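# Pour a ball through gutters into a roofed box

## Task

Get the ball from the gutter it starts in into the box that sits at a different arm; the box has a roof and one open side. The box must not be slid, raised, rotated or tipped beyond a small amount. Pouring the ball from one gutter into another and then into the box is allowed. Fail conditions: the ball dropping noticeably below table-top height while no robot carries it, or anything being knocked out of the work area. A gutter only holds the ball while its open end is raised; holding the handle upright makes the ball roll out. Arm bases (metres, heading in degrees counter-clockwise from +x): arm1 x=-1.78 y=+0.16 z=+0.86 heading -3; arm2 x=+0.00 y=+0.16 z=+0.92 heading +89; arm3 x=+1.78 y=-0.13 z=+0.94 heading +180. To finish, open the grippers and move the arms away; the ball must stay in the box without any robot holding it.

## Robot and tools

ROBOTS. arm1, arm2 and arm3 are identical i2rt Big YAM arms. Each has six joints, a two-finger gripper and a wrist camera. The base positions and headings are listed in the task. The hand reaches about 1.0 m from the joint1 axis. Joints move at different speeds, so the path between two postures can bulge outward. Loose objects may occasionally get a short push from outside.

FRAME. There is a single scene frame with its origin on the floor and +z pointing up. The hand point is the midpoint between the fingertips. The hand's z axis runs along the fingers and its y axis is the direction the fingers open and close. Fixed room cameras: cam_end_1, cam_end_2, cam_gap_1, cam_gap_2, cam_side, cam_top. Wrist cameras: arm1_cam_wrist, arm2_cam_wrist, arm3_cam_wrist. Calibrations were supplied in OpenCV form. Expect room cameras to be off by up to a few degrees and millimetres. Wrist camera poses also carry errors from the joint readings.

JOINTS. Every target is an absolute value. Angles are in radians; the gripper is in metres. Each entry below gives the range, then the tolerance for done.
- joint1_rad: -2.879 to 2.879, ±0.045. Yaw about the base; positive is counter-clockwise seen from above; 0 unfolds the arm along the base heading.
- joint2_rad: 0 to 3.141, ±0.14. Shoulder; 0 is the upper arm lying back roughly level, and increasing values raise it, then tilt it forward.
- joint3_rad: 0 to 3.019, ±0.09. Elbow; 0 is fully folded, positive opens.
- joint4_rad: -1.692 to 1.57, ±0.055. Hand pitch; positive tips the fingers up.
- joint5_rad: -1.57 to 1.57, ±0.03. Sideways swing of the hand; positive goes to the arm's right.
- joint6_rad: -2.094 to 2.094, ±0.035. Hand roll; positive is clockwise viewed from behind the hand.
- gripper_m: 0 to 0.093, ±0.003. Fingertip gap. Grip force is roughly 50 to 62 N per pad.
With joint1 and joint6 at 0 and the hand level and pointing forward, the wrist camera sits above the hand looking at the fingertips.

TOOLS.
execute_actions(actions, cameras). actions is a list holding one action, or empty to just read state and images. The action is an object keyed by arm name ("arm1", "arm2", "arm3"). Each arm gets {"joints": {...}}, with any subset of the seven names above mapped to absolute targets. Example: {"arm1": {"joints": {"gripper_m": 0.05}}, "arm2": {"joints": {"joint1_rad": 0.3}}}. All named motions start at once but may end at different times, and one action runs at most 15 s. A joint or arm left out keeps its previous target and may still be pushing toward it. An unknown key or an out-of-range number rejects the whole call, and nothing moves. cameras is an optional list of camera names; leaving it out, null or ["all"] returns every camera, and [] returns none.
wait(seconds): 0 to 10. Commands nothing new; the scene keeps running and the same state and images come back.
zoom_image(camera, region): region is [x0, y0, x1, y1] in pixels of that camera's latest full image, origin at the top-left, at most 504 by 504.
finished_scene(scene): give the current scene number. This ends the scene for good and reports success. Only call it once the ball is resting in the box and the arms have let go and moved away.
Between replies the robots keep holding the last command.

READING RESULTS. joint_positions gives the measured joints, and a pictures line lists the order of the returned images. Joint torques are the raw drive outputs: offset, scaled and noisy, and nonzero even in free air.
joint_status tells how each commanded motion ended:
- off_target: stopped short of the target and may still be pushing.
- contact_stop: the target is dropped and the joint holds where it stopped.
- time_out: the joint may keep pushing toward a target clamped close to where it stands, and on_its_own will list it. To relieve it, send the joint's reported position.
- not_followed: the self- and inter-arm collision check refused the arm's joints, shown with a "joint command not followed" line and usually a cause. The gripper part still runs. The arm may retry the refused targets later.
on_its_own covers what this call did not command; "held at" there means the target, not the actual position. Tiny target changes may not move a joint at all, and a joint carrying a load may droop.

HEAT. Pushing or holding loads heats the motors. A MOTOR HOT line appears at 85 °C. At 100 °C an OVER-TEMPERATURE FAULT drops that whole arm and gripper until they cool, and its joint_status shows limit_stop_at_motor_heat; resend the targets afterwards. Some heat may carry into the next scene.

AVOID. The arms do not stop on touch; they keep pressing. Do not let two robots squeeze against each other, as that ends the run. Avoid hard hits. The collision check can react late and ignores fingers, gripper housings and wrist cameras. Also avoid:
- long hard pushes
- dropping or slamming things
- moving the box
- letting the ball fall below table height
- knocking anything out of the work area
Keep each gutter's open end raised while carrying the ball. Tilt it deliberately to pour.

Each tool is called in YAML: its name, and indented under it one key for each argument.

## Session

execute_actions:
  actions: []

Scene clock: 0.00 s.
Joint torques (N m, as the arm reports them, + toward a larger angle): no reading
Motor temperatures (°C, as the motors report them): arm1=[26 23 25 24 22 25] | arm2=[24 26 24 23 23 25] | arm3=[25 23 24 24 26 25]
arm1.joint_positions: joint1_rad=+0.767 joint2_rad=+0.390 joint3_rad=+1.356 joint4_rad=-1.495 joint5_rad=+0.051 joint6_rad=-0.444 gripper_m=+0.095
arm1.joint_status: not commanded
arm1.hand: x=-1.6783 y=+0.2323 z=+1.3896 quat_wxyz=(-0.496, +0.464, -0.732, -0.045) (m; scene frame)
arm2.joint_positions: joint1_rad=-0.180 joint2_rad=+0.285 joint3_rad=+1.413 joint4_rad=-1.613 joint5_rad=-0.079 joint6_rad=-0.748 gripper_m=+0.094
arm2.joint_status: not commanded
arm2.hand: x=-0.0009 y=+0.2227 z=+1.4529 quat_wxyz=(-0.480, +0.757, -0.400, -0.191) (m; scene frame)
arm3.joint_positions: joint1_rad=-0.842 joint2_rad=+0.468 joint3_rad=+1.512 joint4_rad=-1.540 joint5_rad=+0.053 joint6_rad=-0.402 gripper_m=+0.095
arm3.joint_status: not commanded
arm3.hand: x=+1.6989 y=-0.0301 z=+1.5146 quat_wxyz=(-0.320, +0.837, -0.201, -0.397) (m; scene frame)
pictures: arm1_cam_wrist, arm2_cam_wrist, arm3_cam_wrist, cam_end_1, cam_end_2, cam_gap_1, cam_gap_2, cam_side, cam_top
Images, in order (width x height): arm1_cam_wrist 616x616, arm2_cam_wrist 616x616, arm3_cam_wrist 616x616, cam_end_1 672x504, cam_end_2 672x504, cam_gap_1 672x504, cam_gap_2 672x504, cam_side 672x504, cam_top 672x504.

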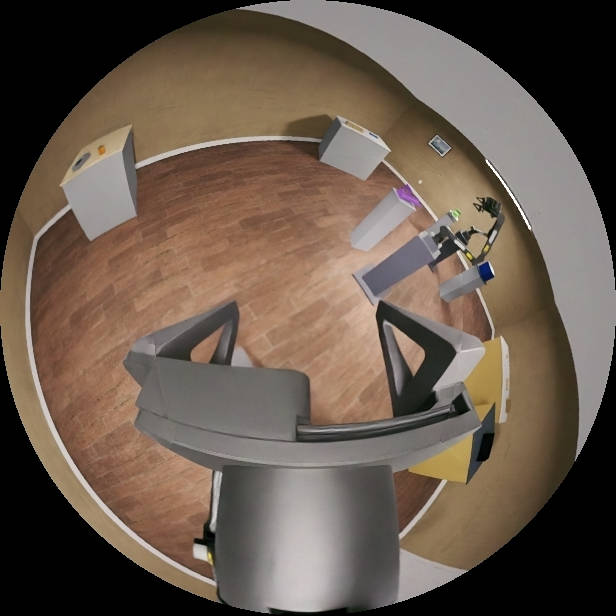

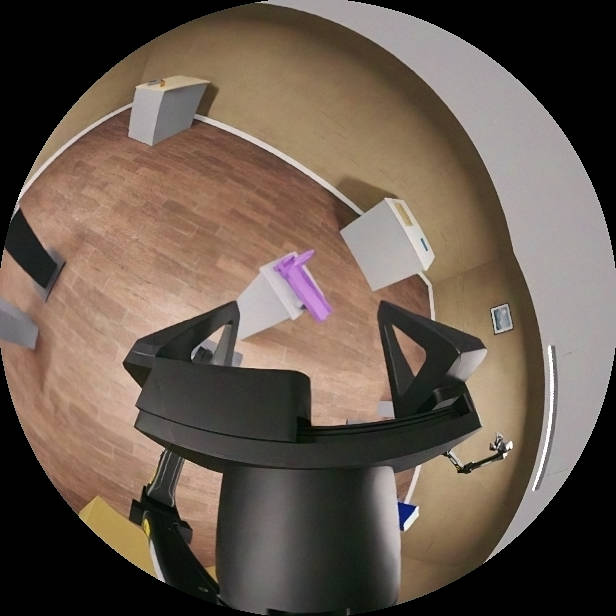

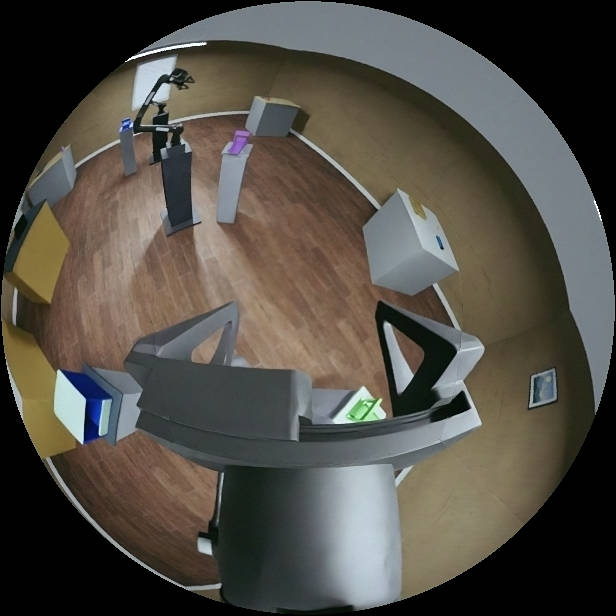

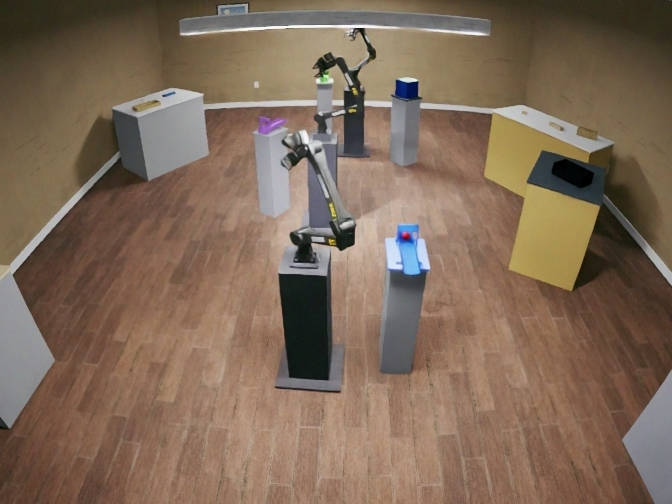

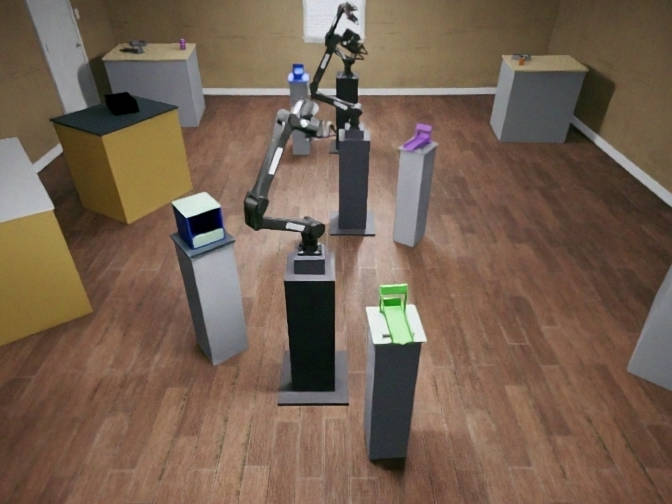

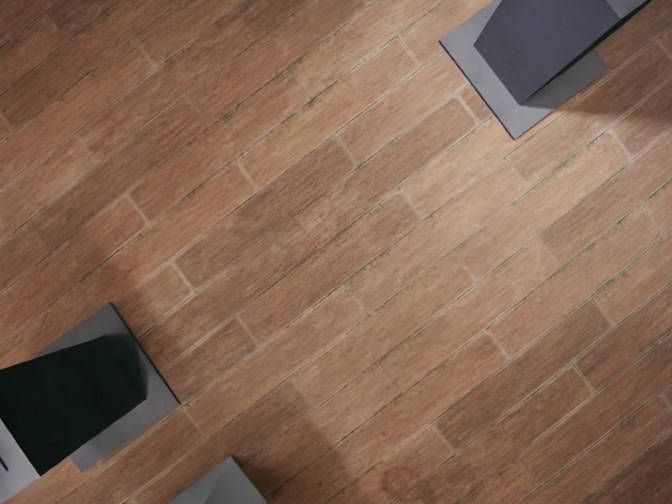

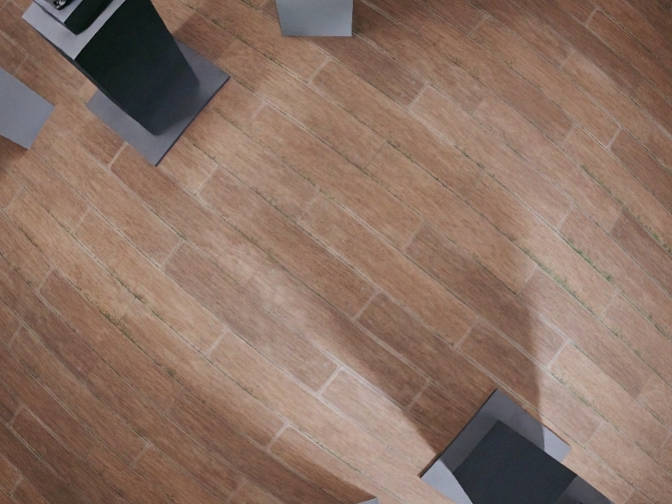

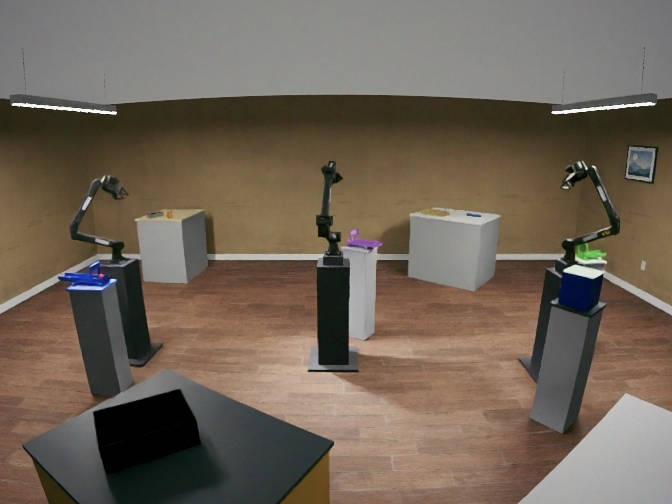

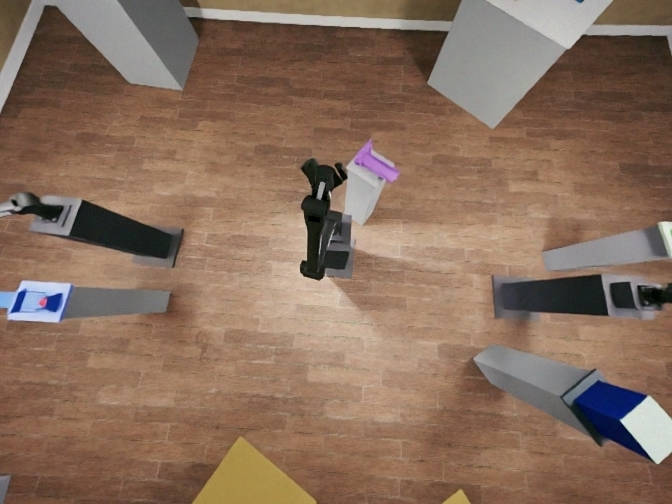

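zoom_image:
  camera: "cam_end_1"
  region: [360, 200, 460, 290]

zoom_image:
  camera: "cam_end_2"
  region: [150, 170, 450, 370]

zoom_image:
  camera: "cam_top"
  region: [320, 120, 440, 210]

zoom_image:
  camera: "cam_side"
  region: [40, 240, 160, 330]

Region (360, 200, 460, 290) of cam_end_1's 672x504 image, scaled by 5.040, with more detail than that image has; it fills the top 454 rows of this view, and the rest is white.

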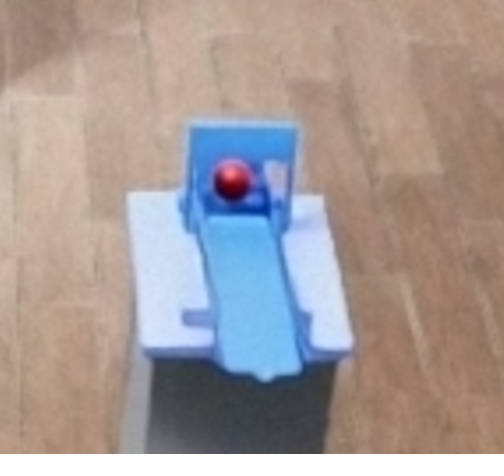

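Region (150, 170, 450, 370) of cam_end_2's 672x504 image, scaled by 1.680, with more detail than that image has.

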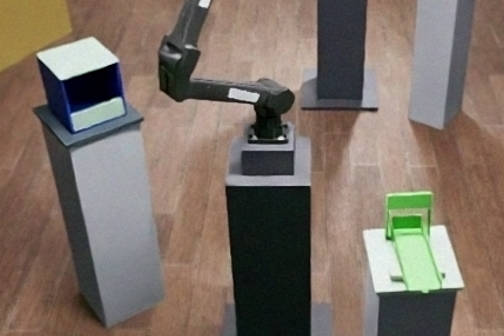

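Region (320, 120, 440, 210) of cam_top's 672x504 image, scaled by 4.200, with more detail than that image has; it fills the top 378 rows of this view, and the rest is white.

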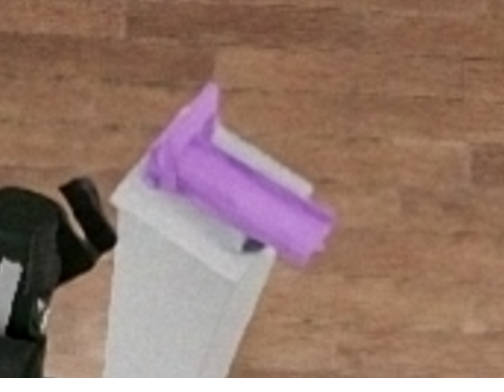

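Region (40, 240, 160, 330) of cam_side's 672x504 image, scaled by 4.200, with more detail than that image has; it fills the top 378 rows of this view, and the rest is white.

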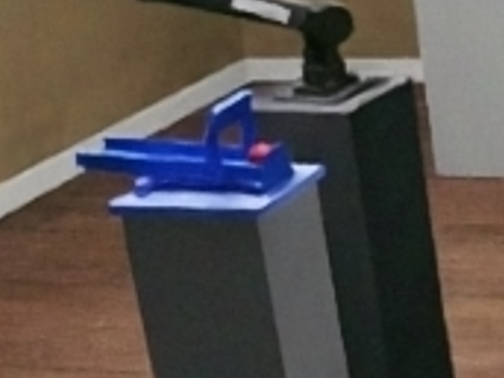

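execute_actions:
  actions:
    - {"arm1":{"joints":{"joint1_rad":-1.18,"joint2_rad":1.3,"joint3_rad":1.5,"joint4_rad":-1.4,"joint5_rad":0,"joint6_rad":0.35,"gripper_m":0.09}},"arm2":{"joints":{"joint1_rad":-0.37,"joint2_rad":1.3,"joint3_rad":1.5,"joint4_rad":-1.4,"joint5_rad":0,"joint6_rad":0.21,"gripper_m":0.09}},"arm3":{"joints":{"joint1_rad":-2.34,"joint2_rad":1.3,"joint3_rad":1.5,"joint4_rad":-1.4,"joint5_rad":0,"joint6_rad":0,"gripper_m":0.09}}}
  cameras: ["arm1_cam_wrist","arm2_cam_wrist","arm3_cam_wrist","cam_side","cam_top"]

Scene clock: 121.97 s.
Joint torques (N m, as the arm reports them, + toward a larger angle): arm1=[ -0.54 -12.83   8.54   0.91   0.01  -0.07] | arm2=[  1.49 -10.47  12.49   1.45   0.02   0.03] | arm3=[  0.03 -11.76   9.76   0.97   0.02   0.14]
Motor temperatures (°C, as the motors report them): arm1=[26 24 33 24 22 25] | arm2=[24 27 28 23 23 25] | arm3=[25 24 29 24 26 25]
arm1.joint_positions: joint1_rad=-1.183 joint2_rad=+1.315 joint3_rad=+1.493 joint4_rad=-1.406 joint5_rad=+0.001 joint6_rad=+0.342 gripper_m=+0.090
arm1.joint_status: all done
arm1.hand: x=-1.6319 y=-0.2690 z=+1.2121 quat_wxyz=(-0.154, -0.699, -0.695, +0.074) (m; scene frame)
arm2.joint_positions: joint1_rad=-0.367 joint2_rad=+1.310 joint3_rad=+1.484 joint4_rad=-1.411 joint5_rad=-0.002 joint6_rad=+0.202 gripper_m=+0.090
arm2.joint_status: all done
arm2.hand: x=+0.1682 y=+0.5765 z=+1.2665 quat_wxyz=(-0.126, +0.466, -0.869, -0.106) (m; scene frame)
arm3.joint_positions: joint1_rad=-2.337 joint2_rad=+1.308 joint3_rad=+1.480 joint4_rad=-1.401 joint5_rad=+0.000 joint6_rad=-0.011 gripper_m=+0.090
arm3.joint_status: all done
arm3.hand: x=+2.0884 y=+0.1924 z=+1.2919 quat_wxyz=(-0.163, +0.388, -0.905, -0.063) (m; scene frame)
pictures: arm1_cam_wrist, arm2_cam_wrist, arm3_cam_wrist, cam_side, cam_top
camera_calibration (this result's frames):
arm1_cam_wrist: T_world_to_cam=[[-0.994715, -0.0142292, -0.101686, -1.50575], [-0.0424733, 0.95867, 0.281333, -0.145512], [0.0934802, 0.284165, -0.954207, 1.51425], [0, 0, 0, 1]] pos_world=[-1.64553, -0.312226, 1.33273]
arm2_cam_wrist: T_world_to_cam=[[0.838513, -0.539199, -0.0784929, 0.269714], [-0.49951, -0.818223, 0.284607, 0.202498], [-0.217685, -0.199439, -0.955425, 1.48653], [0, 0, 0, 1]] pos_world=[0.198586, 0.607591, 1.38381]
arm3_cam_wrist: T_world_to_cam=[[0.715852, -0.698245, 0.00303611, -1.36416], [-0.673862, -0.689702, 0.264993, 1.20525], [-0.182936, -0.191742, -0.964245, 1.78621], [0, 0, 0, 1]] pos_world=[2.11547, 0.221238, 1.40711]
Images, in order (width x height): arm1_cam_wrist 616x616, arm2_cam_wrist 616x616, arm3_cam_wrist 616x616, cam_side 672x504, cam_top 672x504.

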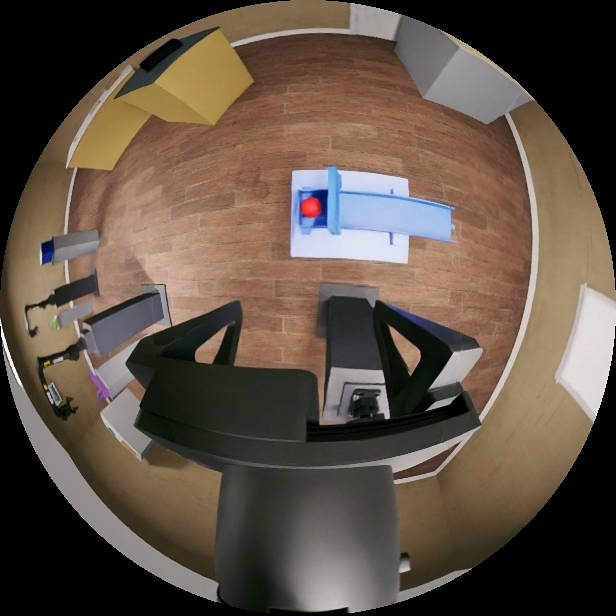

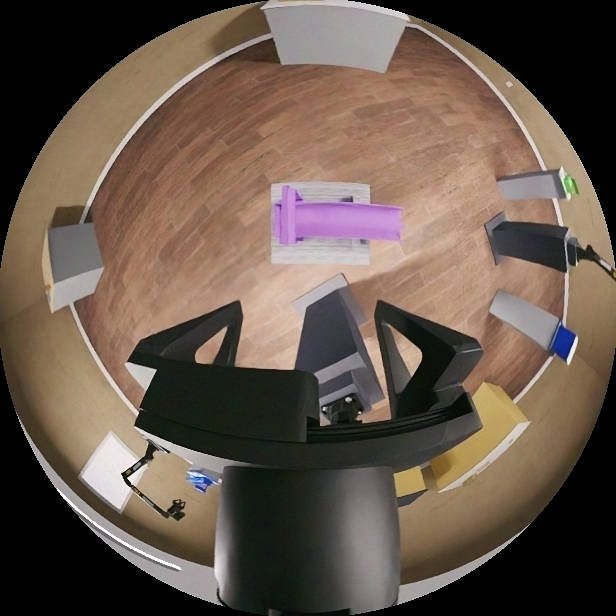

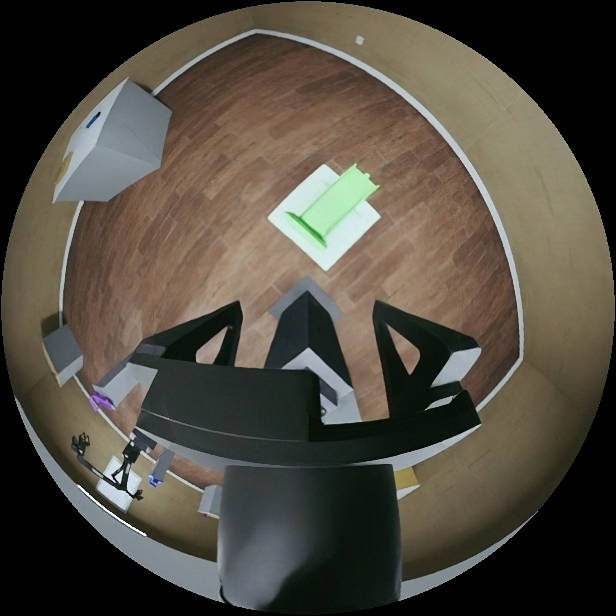

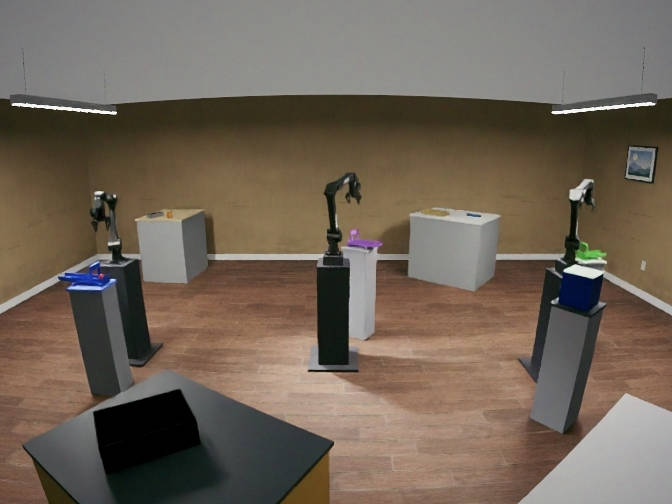

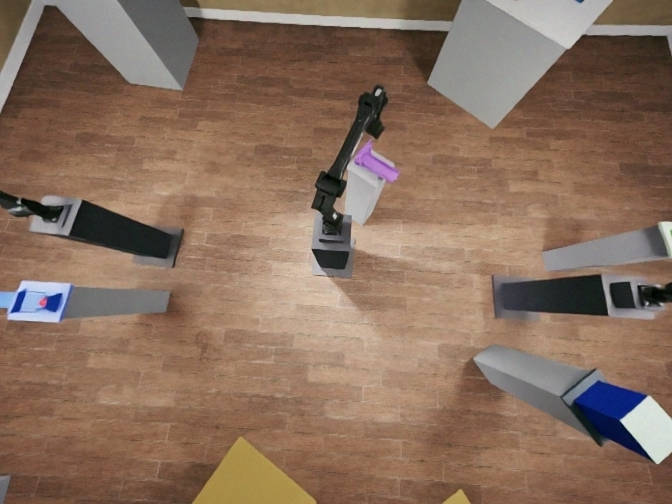

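zoom_image:
  camera: "arm1_cam_wrist"
  region: [270, 150, 470, 280]

zoom_image:
  camera: "arm2_cam_wrist"
  region: [240, 160, 440, 290]

zoom_image:
  camera: "arm3_cam_wrist"
  region: [240, 150, 420, 290]

Region (270, 150, 470, 280) of arm1_cam_wrist's 616x616 image, scaled by 2.520, with more detail than that image has; it fills the top 328 rows of this view, and the rest is white.

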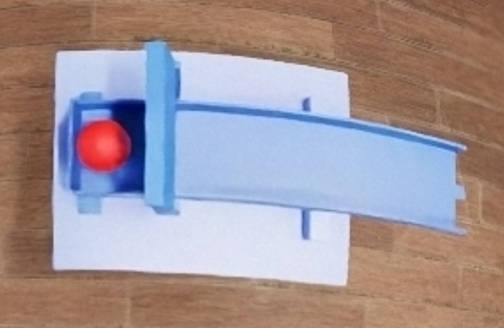

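Region (240, 160, 440, 290) of arm2_cam_wrist's 616x616 image, scaled by 2.520, with more detail than that image has; it fills the top 328 rows of this view, and the rest is white.

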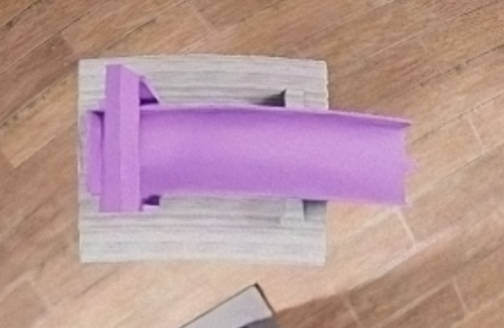

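Region (240, 150, 420, 290) of arm3_cam_wrist's 616x616 image, scaled by 2.800, with more detail than that image has.

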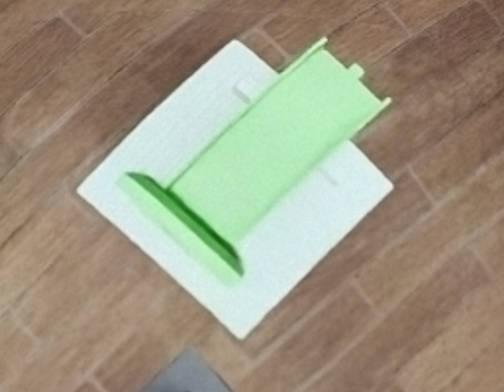

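zoom_image:
  camera: "cam_side"
  region: [40, 180, 160, 300]

zoom_image:
  camera: "cam_side"
  region: [520, 170, 660, 320]

Region (40, 180, 160, 300) of cam_side's 672x504 image, scaled by 4.200, with more detail than that image has.

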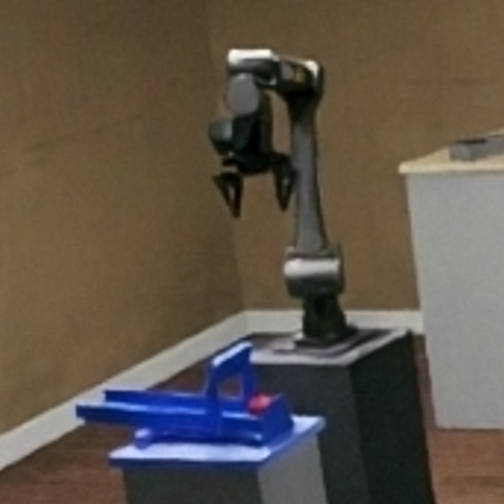

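Region (520, 170, 660, 320) of cam_side's 672x504 image, scaled by 3.360, with more detail than that image has; it fills the left 470 columns of this view, and the rest is white.

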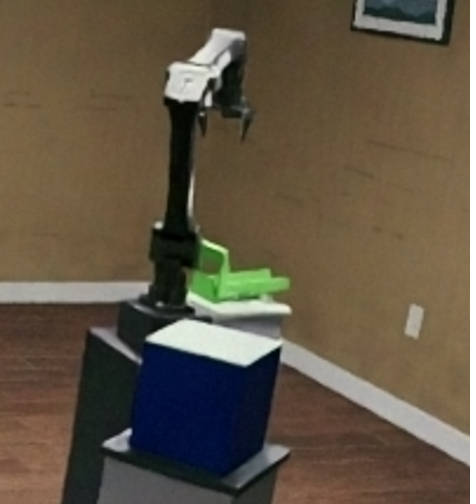

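execute_actions:
  actions:
    - {"arm1":{"joints":{"joint4_rad":-0.5}},"arm2":{"joints":{"joint3_rad":2.2}},"arm3":{"joints":{"joint2_rad":0.6}}}
  cameras: ["arm1_cam_wrist","arm3_cam_wrist"]

Scene clock: 197.70 s.
Joint torques (N m, as the arm reports them, + toward a larger angle): arm1=[ -0.4  -13.93   9.27   2.38  -0.03  -0.09] | arm2=[ 1.51 -6.88 10.61  2.33  0.    0.03] | arm3=[0.33 4.23 7.14 1.56 0.03 0.19]
Motor temperatures (°C, as the motors report them): arm1=[26 26 38 24 22 25] | arm2=[24 28 34 23 23 25] | arm3=[25 25 35 24 26 25]
arm1.joint_positions: joint1_rad=-1.183 joint2_rad=+1.315 joint3_rad=+1.493 joint4_rad=-0.525 joint5_rad=+0.001 joint6_rad=+0.342 gripper_m=+0.090
arm1.joint_status: all done
arm1.hand: x=-1.5828 y=-0.4095 z=+1.3601 quat_wxyz=(-0.518, -0.580, -0.577, +0.248) (m; scene frame)
arm2.joint_positions: joint1_rad=-0.367 joint2_rad=+1.286 joint3_rad=+2.177 joint4_rad=-1.411 joint5_rad=-0.002 joint6_rad=+0.202 gripper_m=+0.090
arm2.joint_status: all done
arm2.hand: x=+0.1641 y=+0.5663 z=+1.6066 quat_wxyz=(-0.384, +0.409, -0.763, -0.321) (m; scene frame)
arm3.joint_positions: joint1_rad=-2.337 joint2_rad=+0.600 joint3_rad=+1.492 joint4_rad=-1.401 joint5_rad=+0.000 joint6_rad=-0.011 gripper_m=+0.090
arm3.joint_status: all done
arm3.hand: x=+1.9143 y=+0.0162 z=+1.5197 quat_wxyz=(-0.473, +0.340, -0.790, -0.192) (m; scene frame)
pictures: arm1_cam_wrist, arm3_cam_wrist
camera_calibration (this result's frames):
arm1_cam_wrist: T_world_to_cam=[[-0.930998, -0.196582, -0.307567, -1.13766], [-0.0038063, 0.847778, -0.530337, 1.0693], [0.365003, -0.492572, -0.790029, 1.5792], [0, 0, 0, 1]] pos_world=[-1.6315, -0.352301, 1.46479]
arm3_cam_wrist: T_world_to_cam=[[0.718119, -0.695909, 0.00388902, -1.36887], [-0.624922, -0.647305, -0.436427, 1.87761], [0.306231, 0.310976, -0.899731, 0.897566], [0, 0, 0, 1]] pos_world=[1.88151, -0.0163444, 1.63233]
Images, in order (width x height): arm1_cam_wrist 616x616, arm3_cam_wrist 616x616.

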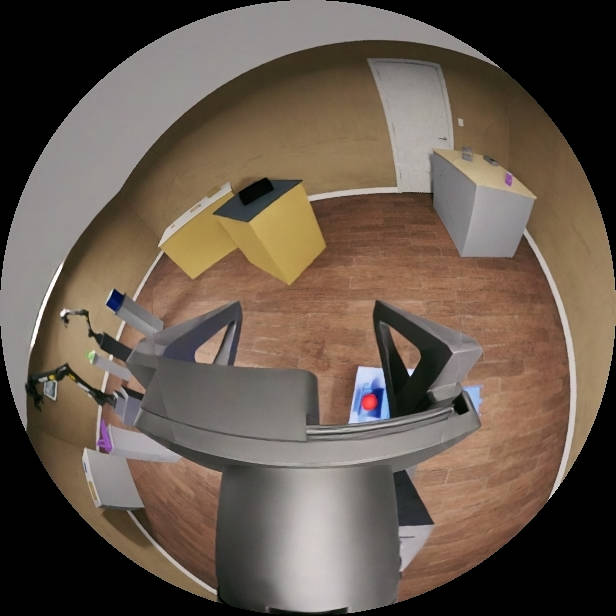

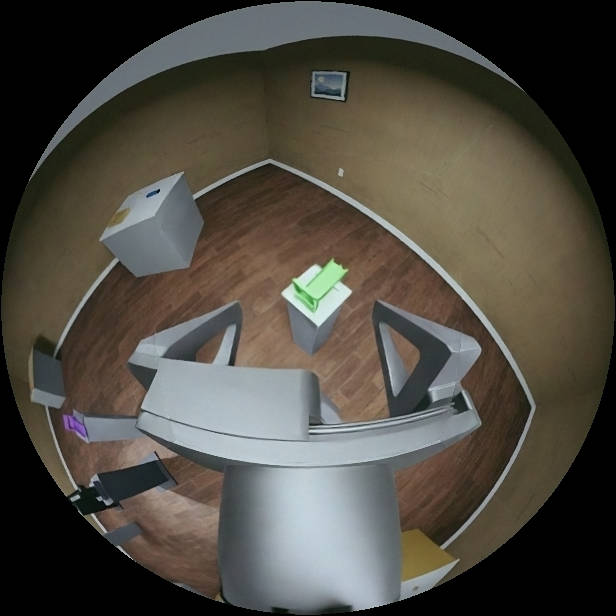

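zoom_image:
  camera: "cam_side"
  region: [55, 255, 125, 300]

This scene's latest camera images include none from cam_side. They are from: arm1_cam_wrist, arm3_cam_wrist. Call execute_actions without "cameras", or with cam_side in "cameras", to get its image.

zoom_image:
  camera: "arm3_cam_wrist"
  region: [270, 250, 370, 330]

Region (270, 250, 370, 330) of arm3_cam_wrist's 616x616 image, scaled by 5.040, with more detail than that image has; it fills the top 403 rows of this view, and the rest is white.

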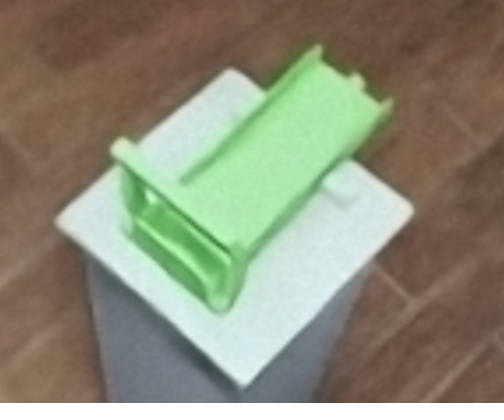

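execute_actions:
  actions:
    - {"arm1":{"joints":{"joint1_rad":-1.184,"joint2_rad":1.895,"joint3_rad":1.87,"joint4_rad":-1.61,"joint5_rad":0.25,"joint6_rad":0.31,"gripper_m":0.08}},"arm2":{"joints":{"joint1_rad":-0.222,"joint2_rad":1.875,"joint3_rad":1.685,"joint4_rad":-1.432,"joint5_rad":0.188,"joint6_rad":0.343,"gripper_m":0.08}},"arm3":{"joints":{"joint1_rad":-2.26,"joint2_rad":1.665,"joint3_rad":1.35,"joint4_rad":-1.097,"joint5_rad":0.147,"joint6_rad":-0.738,"gripper_m":0.08}}}
  cameras: ["arm1_cam_wrist","arm2_cam_wrist","arm3_cam_wrist","cam_side"]

Scene clock: 319.43 s.
Joint torques (N m, as the arm reports them, + toward a larger angle): arm1=[ -0.89 -22.19  11.1   -0.53   0.31  -0.19] | arm2=[  1.39 -16.33  13.12  -0.18   0.12   0.07] | arm3=[  1.05 -17.41   8.65   0.72   0.24  -0.05]
Motor temperatures (°C, as the motors report them): arm1=[26 28 44 25 22 25] | arm2=[24 28 34 24 23 25] | arm3=[25 24 33 24 26 25]
arm1.joint_positions: joint1_rad=-1.183 joint2_rad=+1.905 joint3_rad=+1.821 joint4_rad=-1.597 joint5_rad=+0.248 joint6_rad=+0.318 gripper_m=+0.080
arm1.joint_status: all done
arm1.hand: x=-1.6339 y=-0.3908 z=+1.0569 quat_wxyz=(+0.103, -0.689, -0.712, +0.087) (m; scene frame)
arm2.joint_positions: joint1_rad=-0.217 joint2_rad=+1.860 joint3_rad=+1.656 joint4_rad=-1.420 joint5_rad=+0.186 joint6_rad=+0.335 gripper_m=+0.080
arm2.joint_status: all done
arm2.hand: x=+0.1611 y=+0.6955 z=+1.0728 quat_wxyz=(-0.050, +0.480, -0.872, +0.083) (m; scene frame)
arm3.joint_positions: joint1_rad=-2.270 joint2_rad=+1.674 joint3_rad=+1.337 joint4_rad=-1.104 joint5_rad=+0.144 joint6_rad=-0.726 gripper_m=+0.080
arm3.joint_status: all done
arm3.hand: x=+2.1346 y=+0.2525 z=+1.0769 quat_wxyz=(-0.074, +0.707, -0.699, +0.071) (m; scene frame)
pictures: arm1_cam_wrist, arm2_cam_wrist, arm3_cam_wrist, cam_side
camera_calibration (this result's frames):
arm1_cam_wrist: T_world_to_cam=[[-0.960752, -0.0388169, 0.274679, -1.87718], [0.131778, 0.807449, 0.575031, -0.0700333], [-0.24411, 0.588659, -0.770643, 0.774311], [0, 0, 0, 1]] pos_world=[-1.60526, -0.472122, 1.15261]
arm2_cam_wrist: T_world_to_cam=[[0.83033, -0.527152, 0.18073, 0.0394308], [-0.527437, -0.638704, 0.560239, -0.0646083], [-0.179898, -0.560507, -0.808374, 1.41099], [0, 0, 0, 1]] pos_world=[0.187017, 0.770391, 1.16968]
arm3_cam_wrist: T_world_to_cam=[[0.979889, -0.00253709, 0.199525, -2.30544], [-0.116855, -0.817819, 0.563486, -0.143295], [0.161746, -0.57547, -0.801669, 0.78494], [0, 0, 0, 1]] pos_world=[2.11537, 0.328671, 1.17]
Images, in order (width x height): arm1_cam_wrist 616x616, arm2_cam_wrist 616x616, arm3_cam_wrist 616x616, cam_side 672x504.

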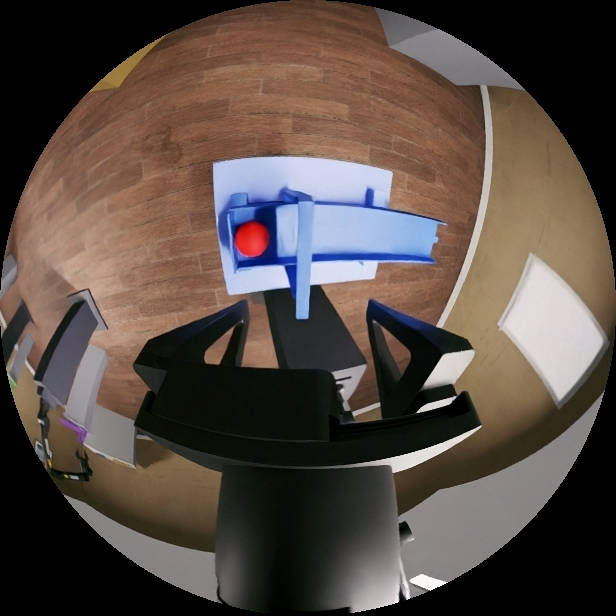

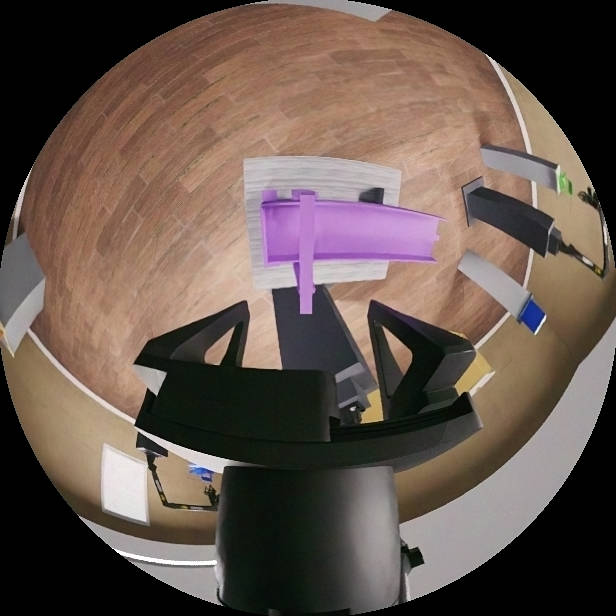

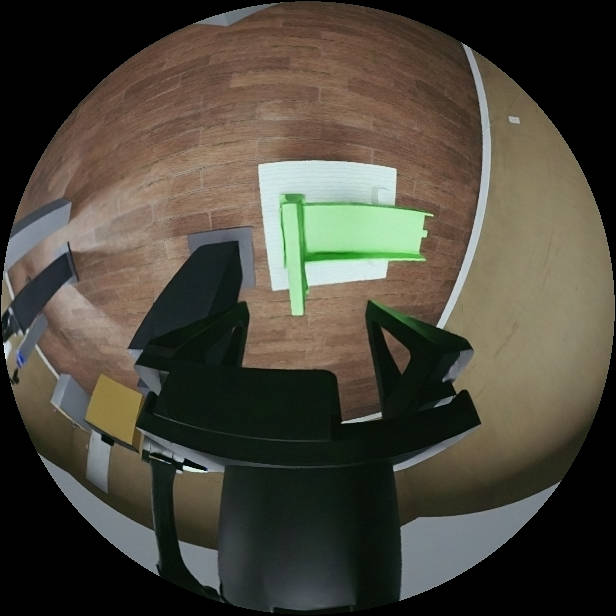

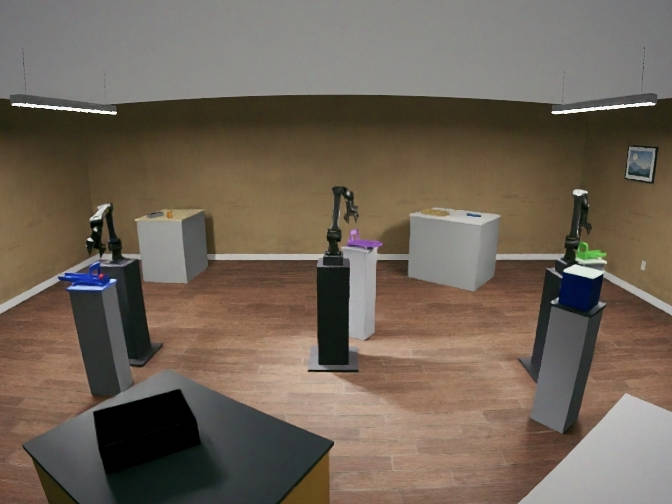

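zoom_image:
  camera: "arm1_cam_wrist"
  region: [200, 150, 460, 340]

zoom_image:
  camera: "cam_side"
  region: [50, 220, 130, 300]

Region (200, 150, 460, 340) of arm1_cam_wrist's 616x616 image, scaled by 1.938, with more detail than that image has; it fills the top 368 rows of this view, and the rest is white.

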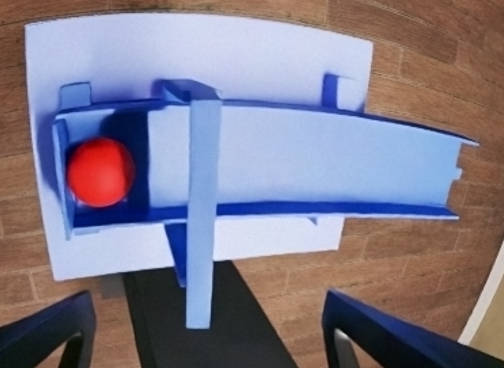

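Region (50, 220, 130, 300) of cam_side's 672x504 image, scaled by 6.300, with more detail than that image has.

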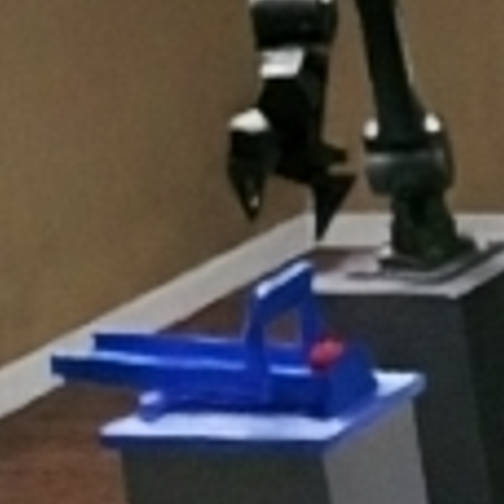

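zoom_image:
  camera: "arm2_cam_wrist"
  region: [200, 150, 460, 340]

zoom_image:
  camera: "arm3_cam_wrist"
  region: [200, 150, 460, 340]

Region (200, 150, 460, 340) of arm2_cam_wrist's 616x616 image, scaled by 1.938, with more detail than that image has; it fills the top 368 rows of this view, and the rest is white.

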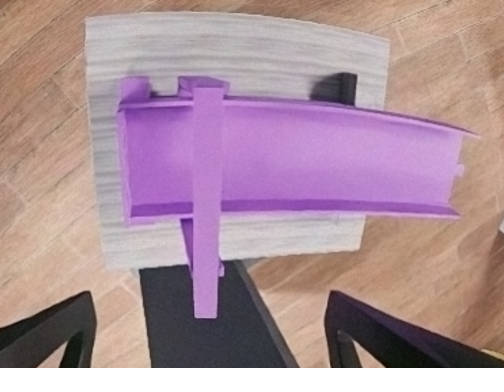

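Region (200, 150, 460, 340) of arm3_cam_wrist's 616x616 image, scaled by 1.938, with more detail than that image has; it fills the top 368 rows of this view, and the rest is white.

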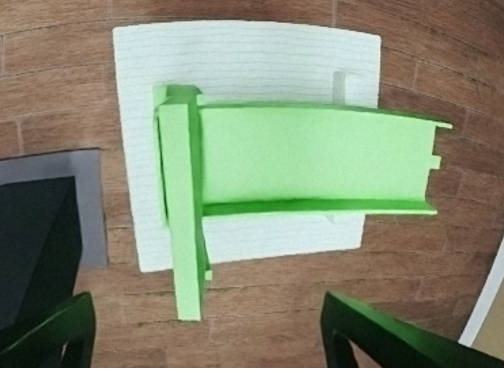

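execute_actions:
  actions:
    - {"arm1":{"joints":{"joint1_rad":-1.21,"joint2_rad":1.94,"joint3_rad":1.695,"joint4_rad":-1.40,"joint5_rad":0.30,"joint6_rad":0.305,"gripper_m":0.065}},"arm2":{"joints":{"joint1_rad":-0.251,"joint2_rad":1.95,"joint3_rad":1.555,"joint4_rad":-1.225,"joint5_rad":0.19,"joint6_rad":0.313,"gripper_m":0.07}},"arm3":{"joints":{"joint1_rad":-2.284,"joint2_rad":1.80,"joint3_rad":1.255,"joint4_rad":-0.862,"joint5_rad":0.147,"joint6_rad":-0.73,"gripper_m":0.07}}}
  cameras: ["arm1_cam_wrist","arm2_cam_wrist","arm3_cam_wrist","cam_side"]

Scene clock: 408.60 s.
Joint torques (N m, as the arm reports them, + toward a larger angle): arm1=[ -1.03 -21.02   7.17   0.45   0.34  -0.19] | arm2=[  1.62 -18.88  10.23   0.87   0.11  -0.07] | arm3=[ -2.07 -18.45   8.07   1.03   0.18  -0.02]
Motor temperatures (°C, as the motors report them): arm1=[26 33 51 24 23 25] | arm2=[24 32 38 23 23 25] | arm3=[25 29 36 24 26 25]
arm1.joint_positions: joint1_rad=-1.206 joint2_rad=+1.939 joint3_rad=+1.699 joint4_rad=-1.414 joint5_rad=+0.298 joint6_rad=+0.314 gripper_m=+0.065
arm1.joint_status: all done
arm1.hand: x=-1.6519 y=-0.4042 z=+0.9926 quat_wxyz=(+0.104, -0.694, -0.703, +0.113) (m; scene frame)
arm2.joint_positions: joint1_rad=-0.251 joint2_rad=+1.955 joint3_rad=+1.546 joint4_rad=-1.240 joint5_rad=+0.189 joint6_rad=+0.321 gripper_m=+0.070
arm2.joint_status: all done
arm2.hand: x=+0.1796 y=+0.6918 z=+0.9808 quat_wxyz=(-0.041, +0.472, -0.876, +0.094) (m; scene frame)
arm3.joint_positions: joint1_rad=-2.271 joint2_rad=+1.818 joint3_rad=+1.243 joint4_rad=-0.874 joint5_rad=+0.144 joint6_rad=-0.726 gripper_m=+0.070
arm3.joint_status: all done
arm3.hand: x=+2.1432 y=+0.2599 z=+0.9765 quat_wxyz=(-0.071, +0.707, -0.700, +0.071) (m; scene frame)
pictures: arm1_cam_wrist, arm2_cam_wrist, arm3_cam_wrist, cam_side
camera_calibration (this result's frames):
arm1_cam_wrist: T_world_to_cam=[[-0.949517, -0.0140744, 0.3134, -1.8872], [0.165176, 0.826881, 0.537573, 0.080381], [-0.26671, 0.562201, -0.782813, 0.692292], [0, 0, 0, 1]] pos_world=[-1.62057, -0.482234, 1.09017]
arm2_cam_wrist: T_world_to_cam=[[0.821054, -0.538016, 0.190811, 0.037992], [-0.536588, -0.613322, 0.579578, -0.0405434], [-0.194793, -0.578251, -0.792263, 1.33704], [0, 0, 0, 1]] pos_world=[0.207499, 0.768721, 1.07554]
arm3_cam_wrist: T_world_to_cam=[[0.980757, -0.00262833, 0.195213, -2.29143], [-0.115388, -0.814378, 0.568748, -0.0888202], [0.157482, -0.580329, -0.79901, 0.715146], [0, 0, 0, 1]] pos_world=[2.12446, 0.336664, 1.06924]
Images, in order (width x height): arm1_cam_wrist 616x616, arm2_cam_wrist 616x616, arm3_cam_wrist 616x616, cam_side 672x504.

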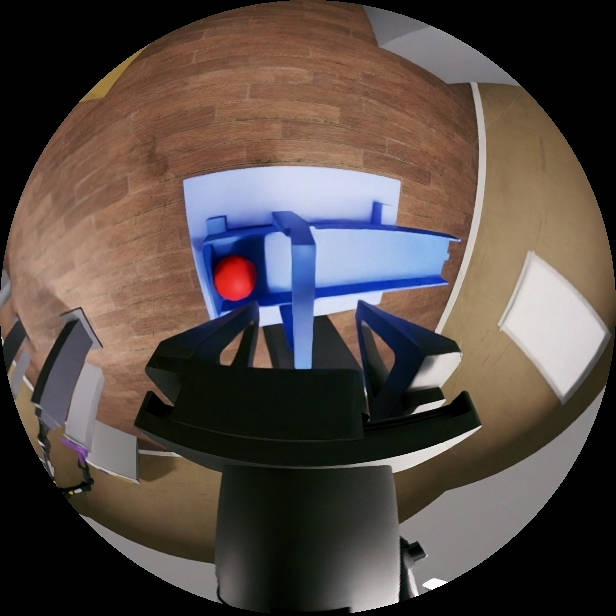

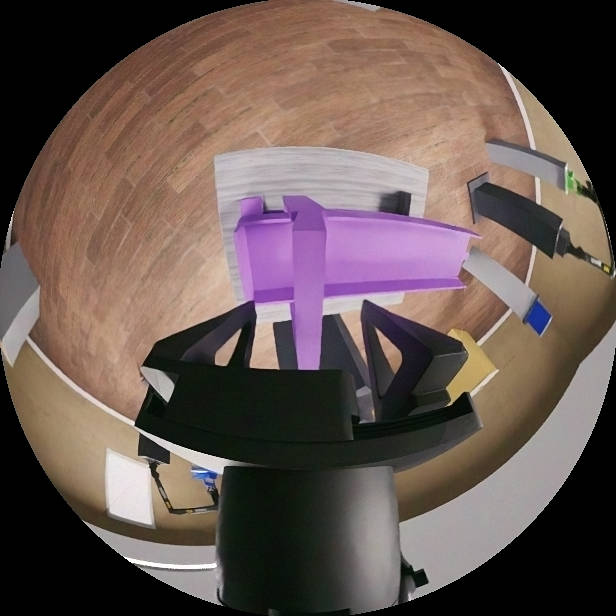

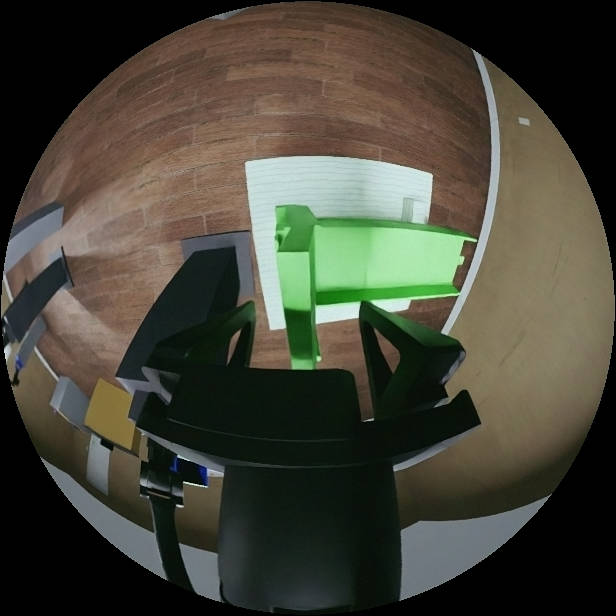

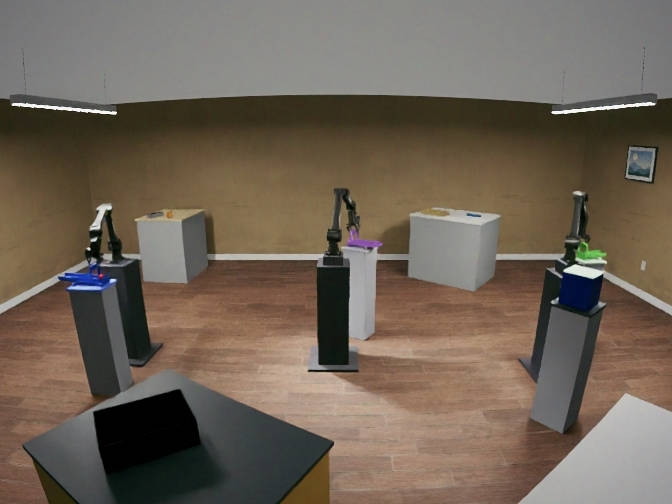

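zoom_image:
  camera: "cam_side"
  region: [60, 230, 130, 295]

zoom_image:
  camera: "cam_side"
  region: [310, 190, 400, 270]

Region (60, 230, 130, 295) of cam_side's 672x504 image, scaled by 7.200, with more detail than that image has; it fills the top 468 rows of this view, and the rest is white.

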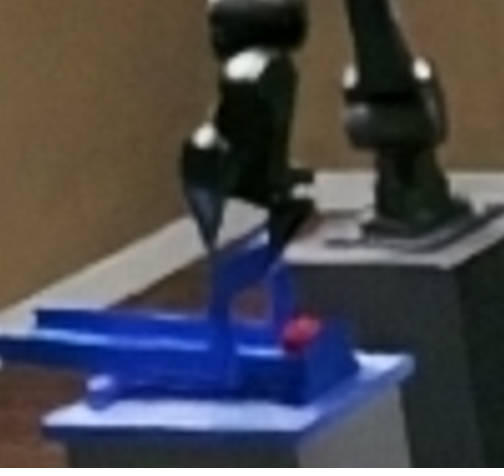

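Region (310, 190, 400, 270) of cam_side's 672x504 image, scaled by 5.600, with more detail than that image has.

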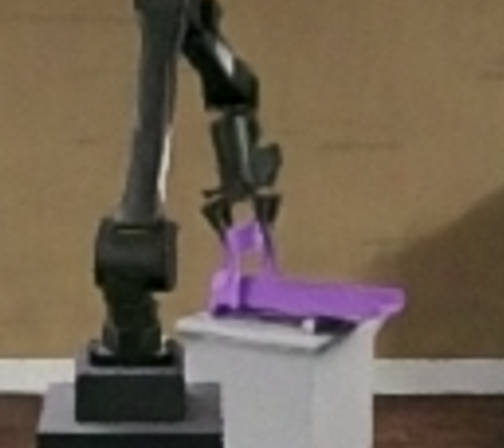

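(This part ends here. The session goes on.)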